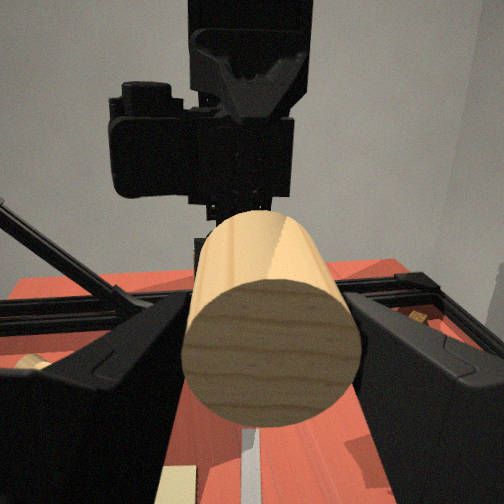

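>>> execute_actions:
  actions:
    - {"rows":[[-0.428,1.4,0.545,0.86,0,1.571,0.6,-0.216,1.422,0.885,0.537,0,0,-0.3],[-0.428,1.4,0.545,0.86,0,1.571,0.6,-0.216,1.422,0.885,0.537,0,0,-0.3],[-0.428,1.4,0.545,0.86,0,1.571,0.6,-0.216,1.422,0.885,0.537,0,0,-0.3],[-0.428,1.49,0.62,0.876,0,1.571,0.6,-0.216,1.422,0.885,0.537,0,0,-0.3],[-0.428,1.49,0.62,0.876,0,1.571,0.6,-0.216,1.422,0.885,0.537,0,0,-0.3],[-0.428,1.49,0.62,0.876,0,1.571,0.6,-0.216,1.422,0.885,0.537,0,0,-0.3],[-0.428,1.575,0.69,0.89,0,1.571,0.6,-0.216,1.422,0.885,0.537,0,0,-0.3],[-0.428,1.575,0.69,0.89,0,1.571,0.6,-0.216,1.422,0.885,0.537,0,0,-0.3],[-0.428,1.575,0.69,0.89,0,1.571,0.6,-0.216,1.422,0.885,0.537,0,0,-0.3],[-0.428,1.575,0.69,0.89,0,1.571,0.6,-0.216,1.422,0.885,0.537,0,0,-0.3],[-0.428,1.575,0.69,0.89,0,1.571,0.6,-0.216,1.422,0.885,0.537,0,0,-0.3],[-0.428,1.575,0.69,0.89,0,1.571,0.1,-0.216,1.422,0.885,0.537,0,0,-0.3]],"steps":15}
  pictures: false

>>> execute_actions:
  actions:
    - {"rows":[[-0.428,1.575,0.69,0.89,0,1.571,0,-0.216,1.422,0.885,0.537,0,0,-0.3],[-0.428,1.575,0.69,0.89,0,1.571,-0.3,-0.216,1.422,0.885,0.537,0,0,-0.3],[-0.428,1.575,0.69,0.89,0,1.571,-0.3,-0.216,1.422,0.885,0.537,0,0,-0.3],[-0.428,1.575,0.69,0.89,0,1.571,-0.3,-0.216,1.422,0.885,0.537,0,0,-0.3],[-0.428,1.575,0.69,0.89,0,1.571,-0.3,-0.216,1.422,0.885,0.537,0,0,-0.3],[-0.428,1.575,0.69,0.89,0,1.571,-0.3,-0.216,1.422,0.885,0.537,0,0,0.5],[-0.428,1.575,0.69,0.89,0,1.571,-0.3,-0.216,1.422,0.885,0.537,0,0,0.5],[-0.428,1.575,0.69,0.89,0,1.571,-0.3,-0.216,1.422,0.885,0.537,0,0,0.5],[-0.428,1.575,0.69,0.89,0,1.571,-0.3,-0.216,1.422,0.885,0.537,0,0,0.5],[-0.428,1.575,0.69,0.89,0,1.571,-0.3,-0.216,1.422,0.885,0.537,0,0,0.5],[-0.428,1.47,0.6,0.872,0,1.571,-0.3,-0.216,1.422,0.885,0.537,0,0,0.5],[-0.428,1.47,0.6,0.872,0,1.571,-0.3,-0.216,1.422,0.885,0.537,0,0,0.5],[-0.428,1.47,0.6,0.872,0,1.571,-0.3,-0.216,1.422,0.885,0.537,0,0,0.5],[-0.428,1.31,0.47,0.84,0,1.571,-0.3,-0.216,1.422,0.885,0.537,0,0,0.5]],"steps":15}
  pictures: false

>>> execute_actions:
  actions:
    - {"rows":[[-0.428,1.31,0.47,0.84,0,1.571,-0.3,-0.216,1.21,0.848,-1.205,0,0,0.45],[-0.428,1.31,0.47,0.84,0,1.571,-0.3,-0.216,1.21,0.848,-1.205,0,0,0.45],[0.23,1.3,0.56,-0.83,0,1.571,-0.3,0.22,1.21,0.848,-1.205,0,0,0.45]],"steps":15}
  pictures: false

>>> execute_actions:
  actions:
    - {"rows":[[0.23,1.491,0.75,-0.83,0,1.571,-0.3,0.22,1.21,0.848,-1.205,0,0,0.45]],"steps":15}
  pictures: false

>>> execute_actions:
  actions:
    - {"rows":[[0.23,1.491,0.75,-0.83,0,1.571,-0.3,0.22,1.21,0.848,-1.205,0,0,0.45]],"steps":5}

Scene clock: 466.13 s of 17941.00 s.
left_arm: end_effector_position=(-0.0747, +0.0078, +0.3375) grip_measured=+0.186 end_effector_quat_wxyz=(+0.457, +0.459, -0.538, -0.539) end_effector_velocity=(-0.000, -0.003, -0.005) end_effector_angular_velocity=(+0.035, -0.013, +0.005) | right_arm: end_effector_position=(-0.0804, -0.0584, +0.3345) grip_measured=+0.002 end_effector_quat_wxyz=(+0.758, -0.004, +0.005, +0.652) end_effector_velocity=(-0.002, -0.001, +0.022) end_effector_angular_velocity=(+0.091, -0.006, +0.019)
Joint positions: left_arm=[-0.427  1.568  0.678  0.886  0.004  1.571  0.048] | right_arm=[-0.215  1.431  0.882  0.536  0.003 -0.     0.039]
Joint velocities: left_arm=[-0.002  0.002  0.017 -0.051 -0.007  0.007 -0.092] | right_arm=[-0.002 -0.007  0.002  0.081 -0.022  0.007  0.   ]
Joint torques (N m, as the arm reports them, + toward a larger angle): left_arm=[-0.09 -5.03  8.16  2.33 -0.07 -0.1 ] | right_arm=[-0.16 -7.58  7.91  1.44 -0.13  0.02]
Motor temperatures (°C, as the motors report them): left_arm=[30 42 40 40 28 30] | right_arm=[32 41 39 39 28 29]
Heat: left arm: hottest shoulder 42 °C (-4.0 °C/min); right arm: hottest shoulder 41 °C (-1.0 °C/min).
Steps of this call (steps 1 to 30: the robot went on to your last target; steps 31 to 468: nothing new was sent; steps 469 to 483: all 15 steps of this action). Readings (joint positions):
469: left_arm=[-0.427 1.320 0.474 0.842 0.004 1.571] | right_arm=[-0.215 1.431 0.882 0.534 0.003 -0.000]
470: left_arm=[-0.427 1.344 0.494 0.849 0.004 1.571] | right_arm=[-0.215 1.431 0.882 0.534 0.003 -0.000]
472: left_arm=[-0.427 1.393 0.536 0.857 0.004 1.571] | right_arm=[-0.215 1.431 0.882 0.534 0.003 -0.000]
476: left_arm=[-0.427 1.507 0.633 0.880 0.004 1.571] | right_arm=[-0.215 1.431 0.882 0.534 0.003 -0.000]
483: the state above

Scene clock: 466.63 s of 17941.00 s.
left_arm: end_effector_position=(-0.0694, +0.0415, +0.3374) grip_measured=+0.031 end_effector_quat_wxyz=(+0.455, +0.461, -0.536, -0.541) end_effector_velocity=(+0.059, +0.371, -0.008) end_effector_angular_velocity=(-0.006, +0.008, +0.005) | right_arm: end_effector_position=(-0.0805, -0.0587, +0.3356) grip_measured=+0.486 end_effector_quat_wxyz=(+0.758, -0.003, +0.004, +0.652) end_effector_velocity=(+0.002, -0.001, -0.007) end_effector_angular_velocity=(-0.028, -0.003, +0.000)
Joint positions: left_arm=[-0.427  1.425  0.558  0.855  0.004  1.571  0.041] | right_arm=[-0.215  1.429  0.882  0.537  0.002 -0.     0.063]
Joint velocities: left_arm=[-0.002 -1.58  -1.331 -0.242 -0.007 -0.007  0.   ] | right_arm=[-0.007 -0.002 -0.007 -0.022 -0.007 -0.007  0.007]
Joint torques (N m, as the arm reports them, + toward a larger angle): left_arm=[-0.13 -5.19  7.56  2.27 -0.07 -0.11] | right_arm=[-0.09 -7.45  7.91  1.43 -0.1   0.03]
Motor temperatures (°C, as the motors report them): left_arm=[30 42 40 40 28 30] | right_arm=[32 41 39 39 28 29]
Heat: left arm: hottest shoulder 42 °C (-4.1 °C/min); right arm: hottest shoulder 41 °C (-1.0 °C/min).
Steps of this call (steps 1 to 15: all 15 steps of this action). Readings (joint positions):
1: left_arm=[-0.427 1.568 0.678 0.886 0.004 1.571] | right_arm=[-0.215 1.431 0.882 0.537 0.003 -0.000]
2: left_arm=[-0.427 1.568 0.678 0.886 0.004 1.571] | right_arm=[-0.215 1.430 0.882 0.538 0.003 -0.000]
4: left_arm=[-0.427 1.570 0.678 0.887 0.004 1.571] | right_arm=[-0.215 1.429 0.882 0.538 0.003 -0.000]
8: left_arm=[-0.427 1.570 0.679 0.887 0.004 1.571] | right_arm=[-0.215 1.429 0.882 0.538 0.002 -0.000]
15: the state above

Scene clock: 467.13 s of 17941.00 s.
left_arm: end_effector_position=(+0.1527, +0.1407, +0.2176) grip_measured=+0.030 end_effector_quat_wxyz=(+0.445, +0.695, -0.138, -0.548) end_effector_velocity=(-0.023, +0.310, -0.343) end_effector_angular_velocity=(+1.801, +0.966, +0.361) | right_arm: end_effector_position=(-0.2418, -0.1675, +0.2229) grip_measured=+0.450 end_effector_quat_wxyz=(+0.558, -0.287, +0.216, +0.748) end_effector_velocity=(+0.087, -0.280, -0.322) end_effector_angular_velocity=(-1.906, -0.589, -0.020)
Joint positions: left_arm=[ 0.213  1.31   0.552  0.065 -0.006  1.572  0.04 ] | right_arm=[ 0.217  1.221  0.856 -0.371 -0.003 -0.     0.061]
Joint velocities: left_arm=[ 0.374 -0.002 -0.002 -2.044  0.022 -0.007  0.001] | right_arm=[ 0.002 -0.007 -0.002 -2.     0.037 -0.007  0.   ]
Joint torques (N m, as the arm reports them, + toward a larger angle): left_arm=[-1.08 -5.08  7.94  1.73  0.26 -0.11] | right_arm=[ 0.1  -6.    6.58  1.07  0.03  0.03]
Motor temperatures (°C, as the motors report them): left_arm=[30 42 40 40 28 30] | right_arm=[32 41 39 39 28 29]
Heat: left arm: hottest shoulder 42 °C (-4.0 °C/min); right arm: hottest shoulder 41 °C (-1.0 °C/min).
Steps of this call (steps 1 to 15: all 15 steps of this action). Readings (joint positions):
1: left_arm=[-0.427 1.381 0.522 0.852 0.004 1.571] | right_arm=[-0.215 1.401 0.881 0.486 0.002 -0.000]
2: left_arm=[-0.427 1.352 0.502 0.850 0.004 1.571] | right_arm=[-0.215 1.358 0.870 0.406 0.002 -0.000]
4: left_arm=[-0.358 1.322 0.519 0.739 0.022 1.571] | right_arm=[-0.153 1.282 0.855 0.305 0.016 -0.000]
8: left_arm=[-0.119 1.311 0.550 0.508 0.006 1.571] | right_arm=[0.072 1.222 0.858 0.091 0.003 -0.000]
15: the state above

Scene clock: 467.63 s of 17941.00 s.
left_arm: end_effector_position=(+0.1022, +0.2437, +0.1490) grip_measured=+0.030 end_effector_quat_wxyz=(+0.182, +0.689, +0.165, -0.681) end_effector_velocity=(-0.031, +0.054, +0.000) end_effector_angular_velocity=(+0.252, +0.145, +0.005) | right_arm: end_effector_position=(-0.1976, -0.3188, +0.1499) grip_measured=+0.450 end_effector_quat_wxyz=(+0.428, -0.559, +0.420, +0.573) end_effector_velocity=(+0.015, -0.054, +0.000) end_effector_angular_velocity=(-0.239, -0.063, +0.005)
Joint positions: left_arm=[ 0.228  1.488  0.74  -0.796 -0.005  1.571  0.04 ] | right_arm=[ 0.217  1.219  0.85  -1.18  -0.003 -0.     0.061]
Joint velocities: left_arm=[-0.002 -0.002  0.007 -0.3    0.007 -0.007 -0.   ] | right_arm=[-0.002 -0.012 -0.002 -0.256 -0.007 -0.007 -0.   ]
Joint torques (N m, as the arm reports them, + toward a larger angle): left_arm=[ 0.24 -3.97  6.93  0.37  0.23 -0.04] | right_arm=[ 0.19 -4.46  6.03 -0.01  0.03  0.04]
Motor temperatures (°C, as the motors report them): left_arm=[30 42 40 40 28 30] | right_arm=[32 41 39 39 28 29]
Heat: left arm: hottest shoulder 42 °C (-5.1 °C/min); right arm: hottest shoulder 41 °C (-1.0 °C/min).
Steps of this call (steps 1 to 15: all 15 steps of this action). Readings (joint positions):
1: left_arm=[0.222 1.338 0.582 -0.021 -0.005 1.572] | right_arm=[0.217 1.221 0.856 -0.437 -0.003 -0.000]
2: left_arm=[0.224 1.386 0.628 -0.083 -0.005 1.572] | right_arm=[0.217 1.221 0.856 -0.503 -0.003 -0.000]
4: left_arm=[0.225 1.458 0.703 -0.197 -0.005 1.572] | right_arm=[0.217 1.221 0.856 -0.636 -0.003 -0.000]
8: left_arm=[0.227 1.479 0.739 -0.460 -0.005 1.572] | right_arm=[0.217 1.221 0.856 -0.900 -0.003 -0.000]
15: the state above

Scene clock: 467.80 s of 17941.00 s.
left_arm: end_effector_position=(+0.0995, +0.2487, +0.1493) grip_measured=+0.030 end_effector_quat_wxyz=(+0.173, +0.687, +0.174, -0.684) end_effector_velocity=(-0.001, +0.009, -0.000) end_effector_angular_velocity=(+0.043, -0.002, -0.005) | right_arm: end_effector_position=(-0.1964, -0.3230, +0.1500) grip_measured=+0.450 end_effector_quat_wxyz=(+0.424, -0.565, +0.424, +0.567) end_effector_velocity=(+0.004, -0.010, +0.000) end_effector_angular_velocity=(-0.047, -0.021, -0.010)
Joint positions: left_arm=[ 0.228  1.488  0.742 -0.824 -0.005  1.571  0.04 ] | right_arm=[ 0.217  1.218  0.85  -1.2   -0.003 -0.     0.061]
Joint velocities: left_arm=[ 0.002 -0.002 -0.002 -0.037 -0.022  0.007 -0.   ] | right_arm=[-0.002  0.002  0.002 -0.051  0.007  0.007 -0.   ]
Joint torques (N m, as the arm reports them, + toward a larger angle): left_arm=[ 0.17 -3.86  6.73  0.33  0.24 -0.05] | right_arm=[ 0.2  -4.55  6.03  0.02  0.04  0.03]
Motor temperatures (°C, as the motors report them): left_arm=[30 42 40 40 28 30] | right_arm=[32 41 39 39 28 29]
Heat: left arm: hottest shoulder 42 °C (-5.1 °C/min); right arm: hottest shoulder 41 °C (-1.0 °C/min).
Steps of this call (steps 1 to 5: all 5 steps of this action). Readings (joint positions):
1: left_arm=[0.228 1.488 0.741 -0.805 -0.005 1.571] | right_arm=[0.217 1.218 0.850 -1.188 -0.003 -0.000]
2: left_arm=[0.228 1.488 0.742 -0.813 -0.005 1.571] | right_arm=[0.217 1.218 0.850 -1.194 -0.003 -0.000]
4: left_arm=[0.228 1.488 0.742 -0.822 -0.005 1.571] | right_arm=[0.217 1.218 0.850 -1.199 -0.003 -0.000]
5: the state above

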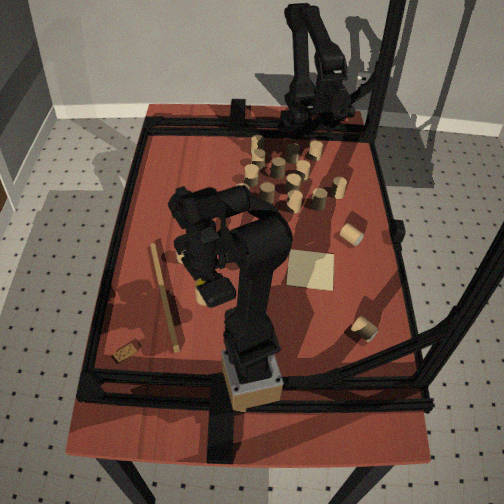

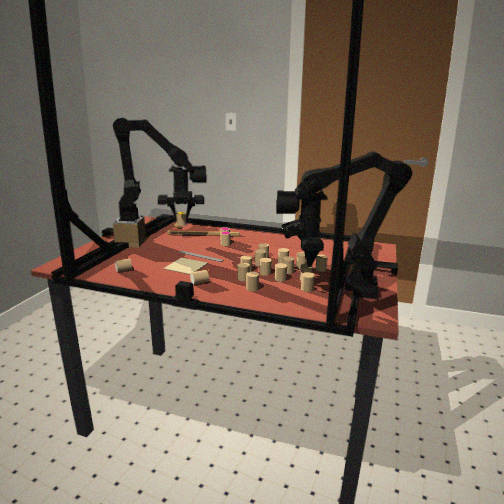

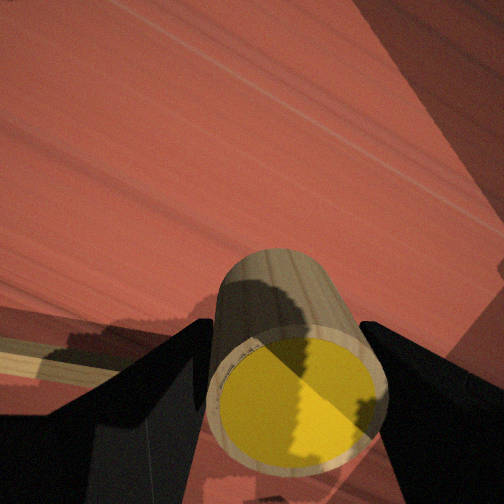

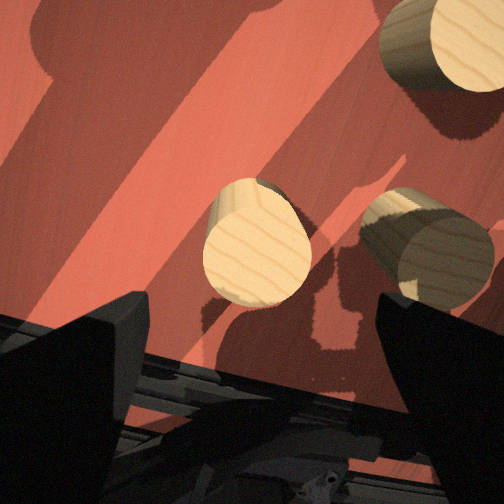

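>>> execute_actions:
  actions:
    - {"rows":[[0.23,1.555,0.7,-0.72,0,1.571,-0.3,0.218,1.235,0.77,-1.105,0,0,0.4],[0.23,1.555,0.7,-0.72,0,1.571,-0.3,0.218,1.235,0.77,-1.105,0,0,0.4],[0.23,1.555,0.7,-0.72,0,1.571,-0.3,0.218,1.235,0.77,-1.105,0,0,0.4],[0.23,1.62,0.652,-0.605,0,1.571,-0.3,0.218,1.268,0.693,-0.997,0,0,0.4],[0.23,1.62,0.652,-0.605,0,1.571,-0.3,0.218,1.268,0.693,-0.997,0,0,0.4],[0.23,1.62,0.652,-0.605,0,1.571,-0.3,0.218,1.268,0.693,-0.997,0,0,0.4],[0.23,1.67,0.62,-0.525,0,1.571,-0.3,0.218,1.306,0.615,-0.884,0,0,0.4],[0.23,1.67,0.62,-0.525,0,1.571,-0.3,0.218,1.306,0.615,-0.884,0,0,0.4],[0.23,1.67,0.62,-0.525,0,1.571,-0.3,0.218,1.306,0.615,-0.884,0,0,0.4],[0.23,1.692,0.603,-0.488,0,1.571,-0.3,0.218,1.306,0.615,-0.884,0,0,0.4],[0.23,1.692,0.603,-0.488,0,1.571,-0.3,0.218,1.306,0.615,-0.884,0,0,0.4],[0.23,1.692,0.603,-0.488,0,1.571,-0.3,0.218,1.306,0.615,-0.884,0,0,0.4],[0.23,1.692,0.603,-0.488,0,1.571,-0.3,0.218,1.306,0.615,-0.884,0,0,0.1]],"steps":15}
  pictures: false

>>> execute_actions:
  actions:
    - {"rows":[[0.23,1.692,0.603,-0.488,0,1.571,0.5,0.218,1.306,0.615,-0.884,0,0,0],[0.23,1.692,0.603,-0.488,0,1.571,0.5,0.218,1.306,0.615,-0.884,0,0,-0.3],[0.23,1.692,0.603,-0.488,0,1.571,0.5,0.218,1.306,0.615,-0.884,0,0,-0.3],[0.23,1.692,0.603,-0.488,0,1.571,0.5,0.218,1.306,0.615,-0.884,0,0,-0.3],[0.23,1.692,0.603,-0.488,0,1.571,0.5,0.218,1.306,0.615,-0.884,0,0,-0.3],[0.23,1.692,0.603,-0.488,0,1.571,0.5,0.218,1.25,0.73,-1.05,0,0,-0.3],[0.23,1.59,0.675,-0.66,0,1.571,0.5,0.218,1.25,0.73,-1.05,0,0,-0.3],[0.23,1.59,0.675,-0.66,0,1.571,0.5,0.218,1.25,0.73,-1.05,0,0,-0.3],[0.23,1.59,0.675,-0.66,0,1.571,0.5,0.218,1.21,0.86,-1.15,0,0,-0.3],[0.23,1.491,0.75,-0.83,0,1.571,0.5,0.218,1.21,0.86,-1.15,0,0,-0.3],[0.23,1.491,0.75,-0.83,0,1.571,0.5,0.218,1.21,0.86,-1.15,0,0,-0.3],[0.23,1.491,0.75,-0.83,0,1.571,0.5,0.218,1.2,0.95,-0.3,0,0,-0.3],[0.23,1.2,0.6,0,0,1.571,0.6,0.218,1.2,0.95,-0.3,0,0,-0.3]],"steps":15}
  pictures: false

>>> execute_actions:
  actions:
    - {"rows":[[-0.428,1.1,0.35,0.75,0,1.571,0.6,-0.216,1.2,0.95,0,0,0,-0.3],[-0.428,1.1,0.35,0.75,0,1.571,0.6,-0.216,1.2,0.95,0,0,0,-0.3],[-0.428,1.1,0.35,0.75,0,1.571,0.6,-0.216,1.2,0.95,0,0,0,-0.3],[-0.428,1.1,0.35,0.75,0,1.571,0.6,-0.216,1.2,0.95,0,0,0,-0.3],[-0.428,1.1,0.35,0.75,0,1.571,0.6,-0.216,1.2,0.95,0,0,0,-0.3],[-0.428,1.1,0.35,0.75,0,1.571,0.6,-0.216,1.2,0.95,0,0,0,-0.3],[-0.428,1.1,0.35,0.75,0,1.571,0.6,-0.216,1.2,0.95,0,0,0,-0.3],[-0.428,1.1,0.35,0.75,0,1.571,0.6,-0.216,1.2,0.95,0,0,0,-0.3],[-0.428,1.1,0.35,0.75,0,1.571,0.6,-0.216,1.2,0.95,0,0,0,-0.3],[-0.428,1.1,0.35,0.75,0,1.571,0.6,-0.216,1.2,0.95,0,0,0,-0.3],[-0.428,1.1,0.35,0.75,0,1.571,0.6,-0.216,1.422,0.885,0.537,0,0,-0.3]],"steps":15}
  pictures: false

>>> execute_actions:
  actions:
    - {"rows":[[-0.428,1.1,0.35,0.75,0,1.571,0.6,-0.216,1.422,0.885,0.537,0,0,-0.3],[-0.428,1.1,0.35,0.75,0,1.571,0.6,-0.216,1.422,0.885,0.537,0,0,-0.3],[-0.428,1.1,0.35,0.75,0,1.571,0.6,-0.216,1.422,0.885,0.537,0,0,-0.3],[-0.428,1.1,0.35,0.75,0,1.571,0.6,-0.216,1.422,0.885,0.537,0,0,-0.3],[-0.428,1.1,0.35,0.75,0,1.571,0.6,-0.216,1.422,0.885,0.537,0,0,-0.3],[-0.428,1.1,0.35,0.75,0,1.571,0.6,-0.216,1.422,0.885,0.537,0,0,-0.3],[-0.428,1.31,0.47,0.84,0,1.571,0.6,-0.216,1.422,0.885,0.537,0,0,-0.3]],"steps":15}

Scene clock: 488.37 s of 17941.00 s.
left_arm: end_effector_position=(+0.0991, +0.2495, +0.0832) grip_measured=+0.018 end_effector_quat_wxyz=(+0.172, +0.686, +0.176, -0.684) end_effector_velocity=(+0.007, -0.013, -0.006) end_effector_angular_velocity=(-0.063, -0.043, +0.005) | right_arm: end_effector_position=(-0.1960, -0.3244, +0.0812) grip_measured=+0.198 end_effector_quat_wxyz=(+0.423, -0.565, +0.424, +0.567) end_effector_velocity=(-0.002, +0.012, -0.001) end_effector_angular_velocity=(+0.061, +0.010, +0.005)
Joint positions: left_arm=[ 0.228  1.686  0.607 -0.498 -0.004  1.571  0.04 ] | right_arm=[ 0.218  1.301  0.62  -0.889 -0.002 -0.     0.049]
Joint velocities: left_arm=[-0.002  0.017 -0.017  0.11  -0.007 -0.007  0.   ] | right_arm=[-0.002 -0.002 -0.007  0.066  0.007 -0.007 -0.064]
Joint torques (N m, as the arm reports them, + toward a larger angle): left_arm=[ 0.12 -4.14  4.07  0.62  0.23 -0.05] | right_arm=[ 0.02 -3.25  5.2   0.15  0.06  0.03]
Motor temperatures (°C, as the motors report them): left_arm=[30 41 40 37 28 30] | right_arm=[32 39 38 37 28 29]
Heat: left arm: hottest shoulder 41 °C (-6.0 °C/min); right arm: hottest shoulder 39 °C (-4.0 °C/min).
Steps of this call (steps 1 to 15: the robot went on to your last target; steps 16 to 602: nothing new was sent; steps 603 to 617: all 15 steps of this action). Readings (joint positions):
603: left_arm=[0.228 1.498 0.737 -0.808 -0.004 1.571] | right_arm=[0.218 1.216 0.839 -1.184 -0.002 -0.000]
604: left_arm=[0.228 1.510 0.729 -0.770 -0.004 1.571] | right_arm=[0.218 1.217 0.823 -1.151 -0.002 -0.000]
606: left_arm=[0.228 1.546 0.710 -0.721 -0.004 1.571] | right_arm=[0.218 1.228 0.785 -1.106 -0.002 -0.000]
610: left_arm=[0.228 1.628 0.649 -0.586 -0.004 1.571] | right_arm=[0.218 1.271 0.678 -0.955 -0.002 -0.000]
617: the state above

Scene clock: 488.87 s of 17941.00 s.
left_arm: end_effector_position=(+0.1139, +0.2222, +0.1588) grip_measured=+0.568 end_effector_quat_wxyz=(+0.266, +0.704, +0.079, -0.653) end_effector_velocity=(+0.131, -0.241, +0.350) end_effector_angular_velocity=(-2.613, -1.426, +0.007) | right_arm: end_effector_position=(-0.2191, -0.2452, +0.1789) grip_measured=+0.003 end_effector_quat_wxyz=(+0.496, -0.449, +0.337, +0.663) end_effector_velocity=(-0.157, +0.532, +0.394) end_effector_angular_velocity=(+2.641, +0.774, +0.021)
Joint positions: left_arm=[ 0.228  1.364  0.644 -0.576 -0.004  1.571  0.067] | right_arm=[ 0.218  1.216  0.903 -0.879 -0.001  0.     0.039]
Joint velocities: left_arm=[-0.002 -1.917 -0.676  1.736 -0.007 -0.007  0.026] | right_arm=[-0.002 -0.066  0.642  2.044 -0.007 -0.022 -0.002]
Joint torques (N m, as the arm reports them, + toward a larger angle): left_arm=[ 0.18 -4.33  6.74  1.68  0.23 -0.06] | right_arm=[-0.04 -5.68  7.07  0.43  0.   -0.01]
Motor temperatures (°C, as the motors report them): left_arm=[30 41 40 37 28 30] | right_arm=[32 39 38 37 28 29]
Heat: left arm: hottest shoulder 41 °C (-5.1 °C/min); right arm: hottest shoulder 39 °C (-4.0 °C/min).
Steps of this call (steps 1 to 15: all 15 steps of this action). Readings (joint positions):
1: left_arm=[0.228 1.686 0.607 -0.495 -0.004 1.571] | right_arm=[0.218 1.301 0.620 -0.888 -0.002 -0.000]
2: left_arm=[0.228 1.687 0.607 -0.493 -0.004 1.571] | right_arm=[0.218 1.301 0.620 -0.888 -0.002 -0.000]
4: left_arm=[0.228 1.687 0.607 -0.491 -0.004 1.571] | right_arm=[0.218 1.301 0.620 -0.886 -0.001 -0.000]
8: left_arm=[0.228 1.658 0.631 -0.581 -0.004 1.572] | right_arm=[0.218 1.279 0.677 -1.001 -0.001 -0.000]
15: the state above

Scene clock: 489.37 s of 17941.00 s.
left_arm: end_effector_position=(-0.0549, +0.1166, +0.2672) grip_measured=+0.600 end_effector_quat_wxyz=(+0.364, +0.544, -0.452, -0.606) end_effector_velocity=(-0.038, -0.135, +0.398) end_effector_angular_velocity=(-1.914, +0.291, -0.038) | right_arm: end_effector_position=(-0.0851, -0.0826, +0.2664) grip_measured=+0.004 end_effector_quat_wxyz=(+0.742, -0.132, +0.152, +0.640) end_effector_velocity=(+0.023, +0.172, -0.241) end_effector_angular_velocity=(+0.298, -0.041, +0.021)
Joint positions: left_arm=[-0.421  1.107  0.355  0.415  0.     1.571  0.068] | right_arm=[-0.212  1.386  0.908  0.072  0.003 -0.001  0.039]
Joint velocities: left_arm=[-0.061  0.002 -0.002  1.941 -0.022 -0.007  0.   ] | right_arm=[-0.002  0.891 -0.515  1.707 -0.022 -0.007 -0.   ]
Joint torques (N m, as the arm reports them, + toward a larger angle): left_arm=[-0.18 -3.67  6.62  2.19  0.03 -0.09] | right_arm=[-0.29 -9.15  8.6   2.19 -0.14  0.04]
Motor temperatures (°C, as the motors report them): left_arm=[30 41 40 37 28 30] | right_arm=[32 39 38 37 28 29]
Heat: left arm: hottest shoulder 41 °C (-5.0 °C/min); right arm: hottest shoulder 39 °C (-4.0 °C/min).
Steps of this call (steps 1 to 15: all 15 steps of this action). Readings (joint positions):
1: left_arm=[0.201 1.298 0.599 -0.492 -0.017 1.571] | right_arm=[0.198 1.214 0.921 -0.815 -0.015 -0.000]
2: left_arm=[0.137 1.231 0.548 -0.417 -0.013 1.572] | right_arm=[0.146 1.211 0.932 -0.757 -0.016 -0.000]
4: left_arm=[-0.000 1.143 0.446 -0.296 -0.004 1.572] | right_arm=[0.029 1.209 0.939 -0.638 -0.006 -0.000]
8: left_arm=[-0.263 1.121 0.358 -0.047 -0.004 1.572] | right_arm=[-0.173 1.209 0.940 -0.390 0.005 -0.000]
15: the state above

Scene clock: 489.87 s of 17941.00 s.
left_arm: end_effector_position=(-0.0637, +0.0695, +0.3356) grip_measured=+0.600 end_effector_quat_wxyz=(+0.457, +0.463, -0.535, -0.540) end_effector_velocity=(-0.001, -0.010, +0.021) end_effector_angular_velocity=(-0.074, +0.019, +0.005) | right_arm: end_effector_position=(-0.0813, -0.0594, +0.3380) grip_measured=+0.004 end_effector_quat_wxyz=(+0.757, -0.002, +0.002, +0.653) end_effector_velocity=(-0.002, +0.001, +0.012) end_effector_angular_velocity=(+0.061, -0.002, +0.010)
Joint positions: left_arm=[-0.425  1.302  0.457  0.834 -0.     1.571  0.068] | right_arm=[-0.213  1.423  0.885  0.532  0.003 -0.001  0.039]
Joint velocities: left_arm=[-0.002  0.032  0.042  0.066 -0.007 -0.007 -0.   ] | right_arm=[ 0.002  0.002 -0.002  0.066 -0.007  0.007  0.   ]
Joint torques (N m, as the arm reports them, + toward a larger angle): left_arm=[-0.22 -3.48  8.14  2.21  0.03 -0.12] | right_arm=[-0.31 -6.69  7.64  1.5  -0.12  0.05]
Motor temperatures (°C, as the motors report them): left_arm=[30 41 40 37 28 30] | right_arm=[32 39 38 37 28 29]
Heat: left arm: hottest shoulder 41 °C (-5.1 °C/min); right arm: hottest shoulder 39 °C (-4.0 °C/min).
Steps of this call (steps 1 to 15: all 15 steps of this action). Readings (joint positions):
1: left_arm=[-0.422 1.107 0.355 0.481 0.000 1.571] | right_arm=[-0.212 1.410 0.892 0.130 0.003 -0.001]
2: left_arm=[-0.423 1.107 0.355 0.547 0.000 1.571] | right_arm=[-0.212 1.425 0.879 0.190 0.003 -0.001]
4: left_arm=[-0.424 1.106 0.355 0.662 -0.000 1.571] | right_arm=[-0.213 1.435 0.871 0.316 0.003 -0.001]
8: left_arm=[-0.425 1.185 0.399 0.780 -0.000 1.571] | right_arm=[-0.213 1.426 0.883 0.497 0.003 -0.001]
15: the state above

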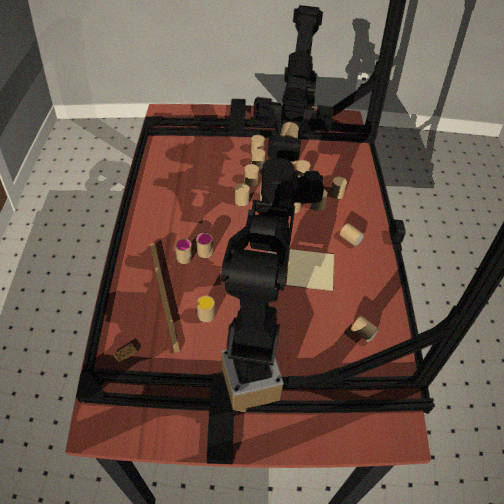

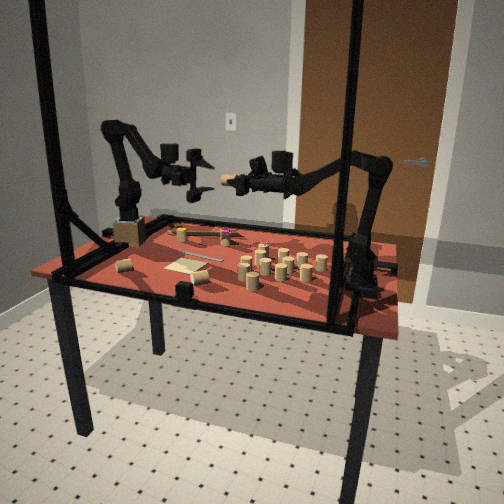

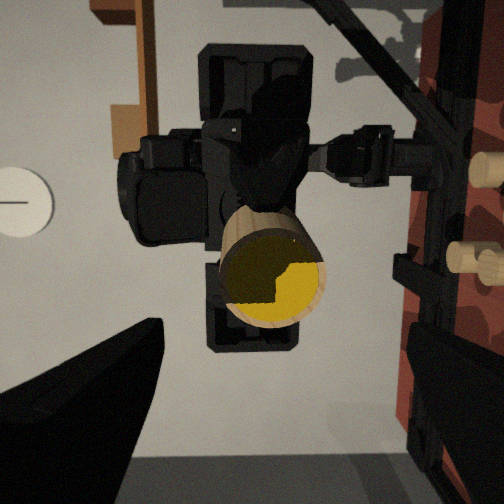

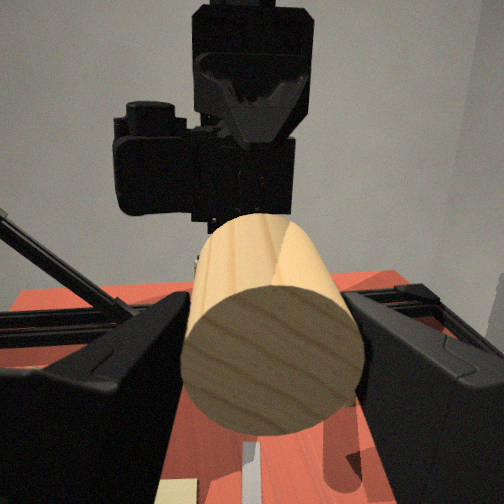

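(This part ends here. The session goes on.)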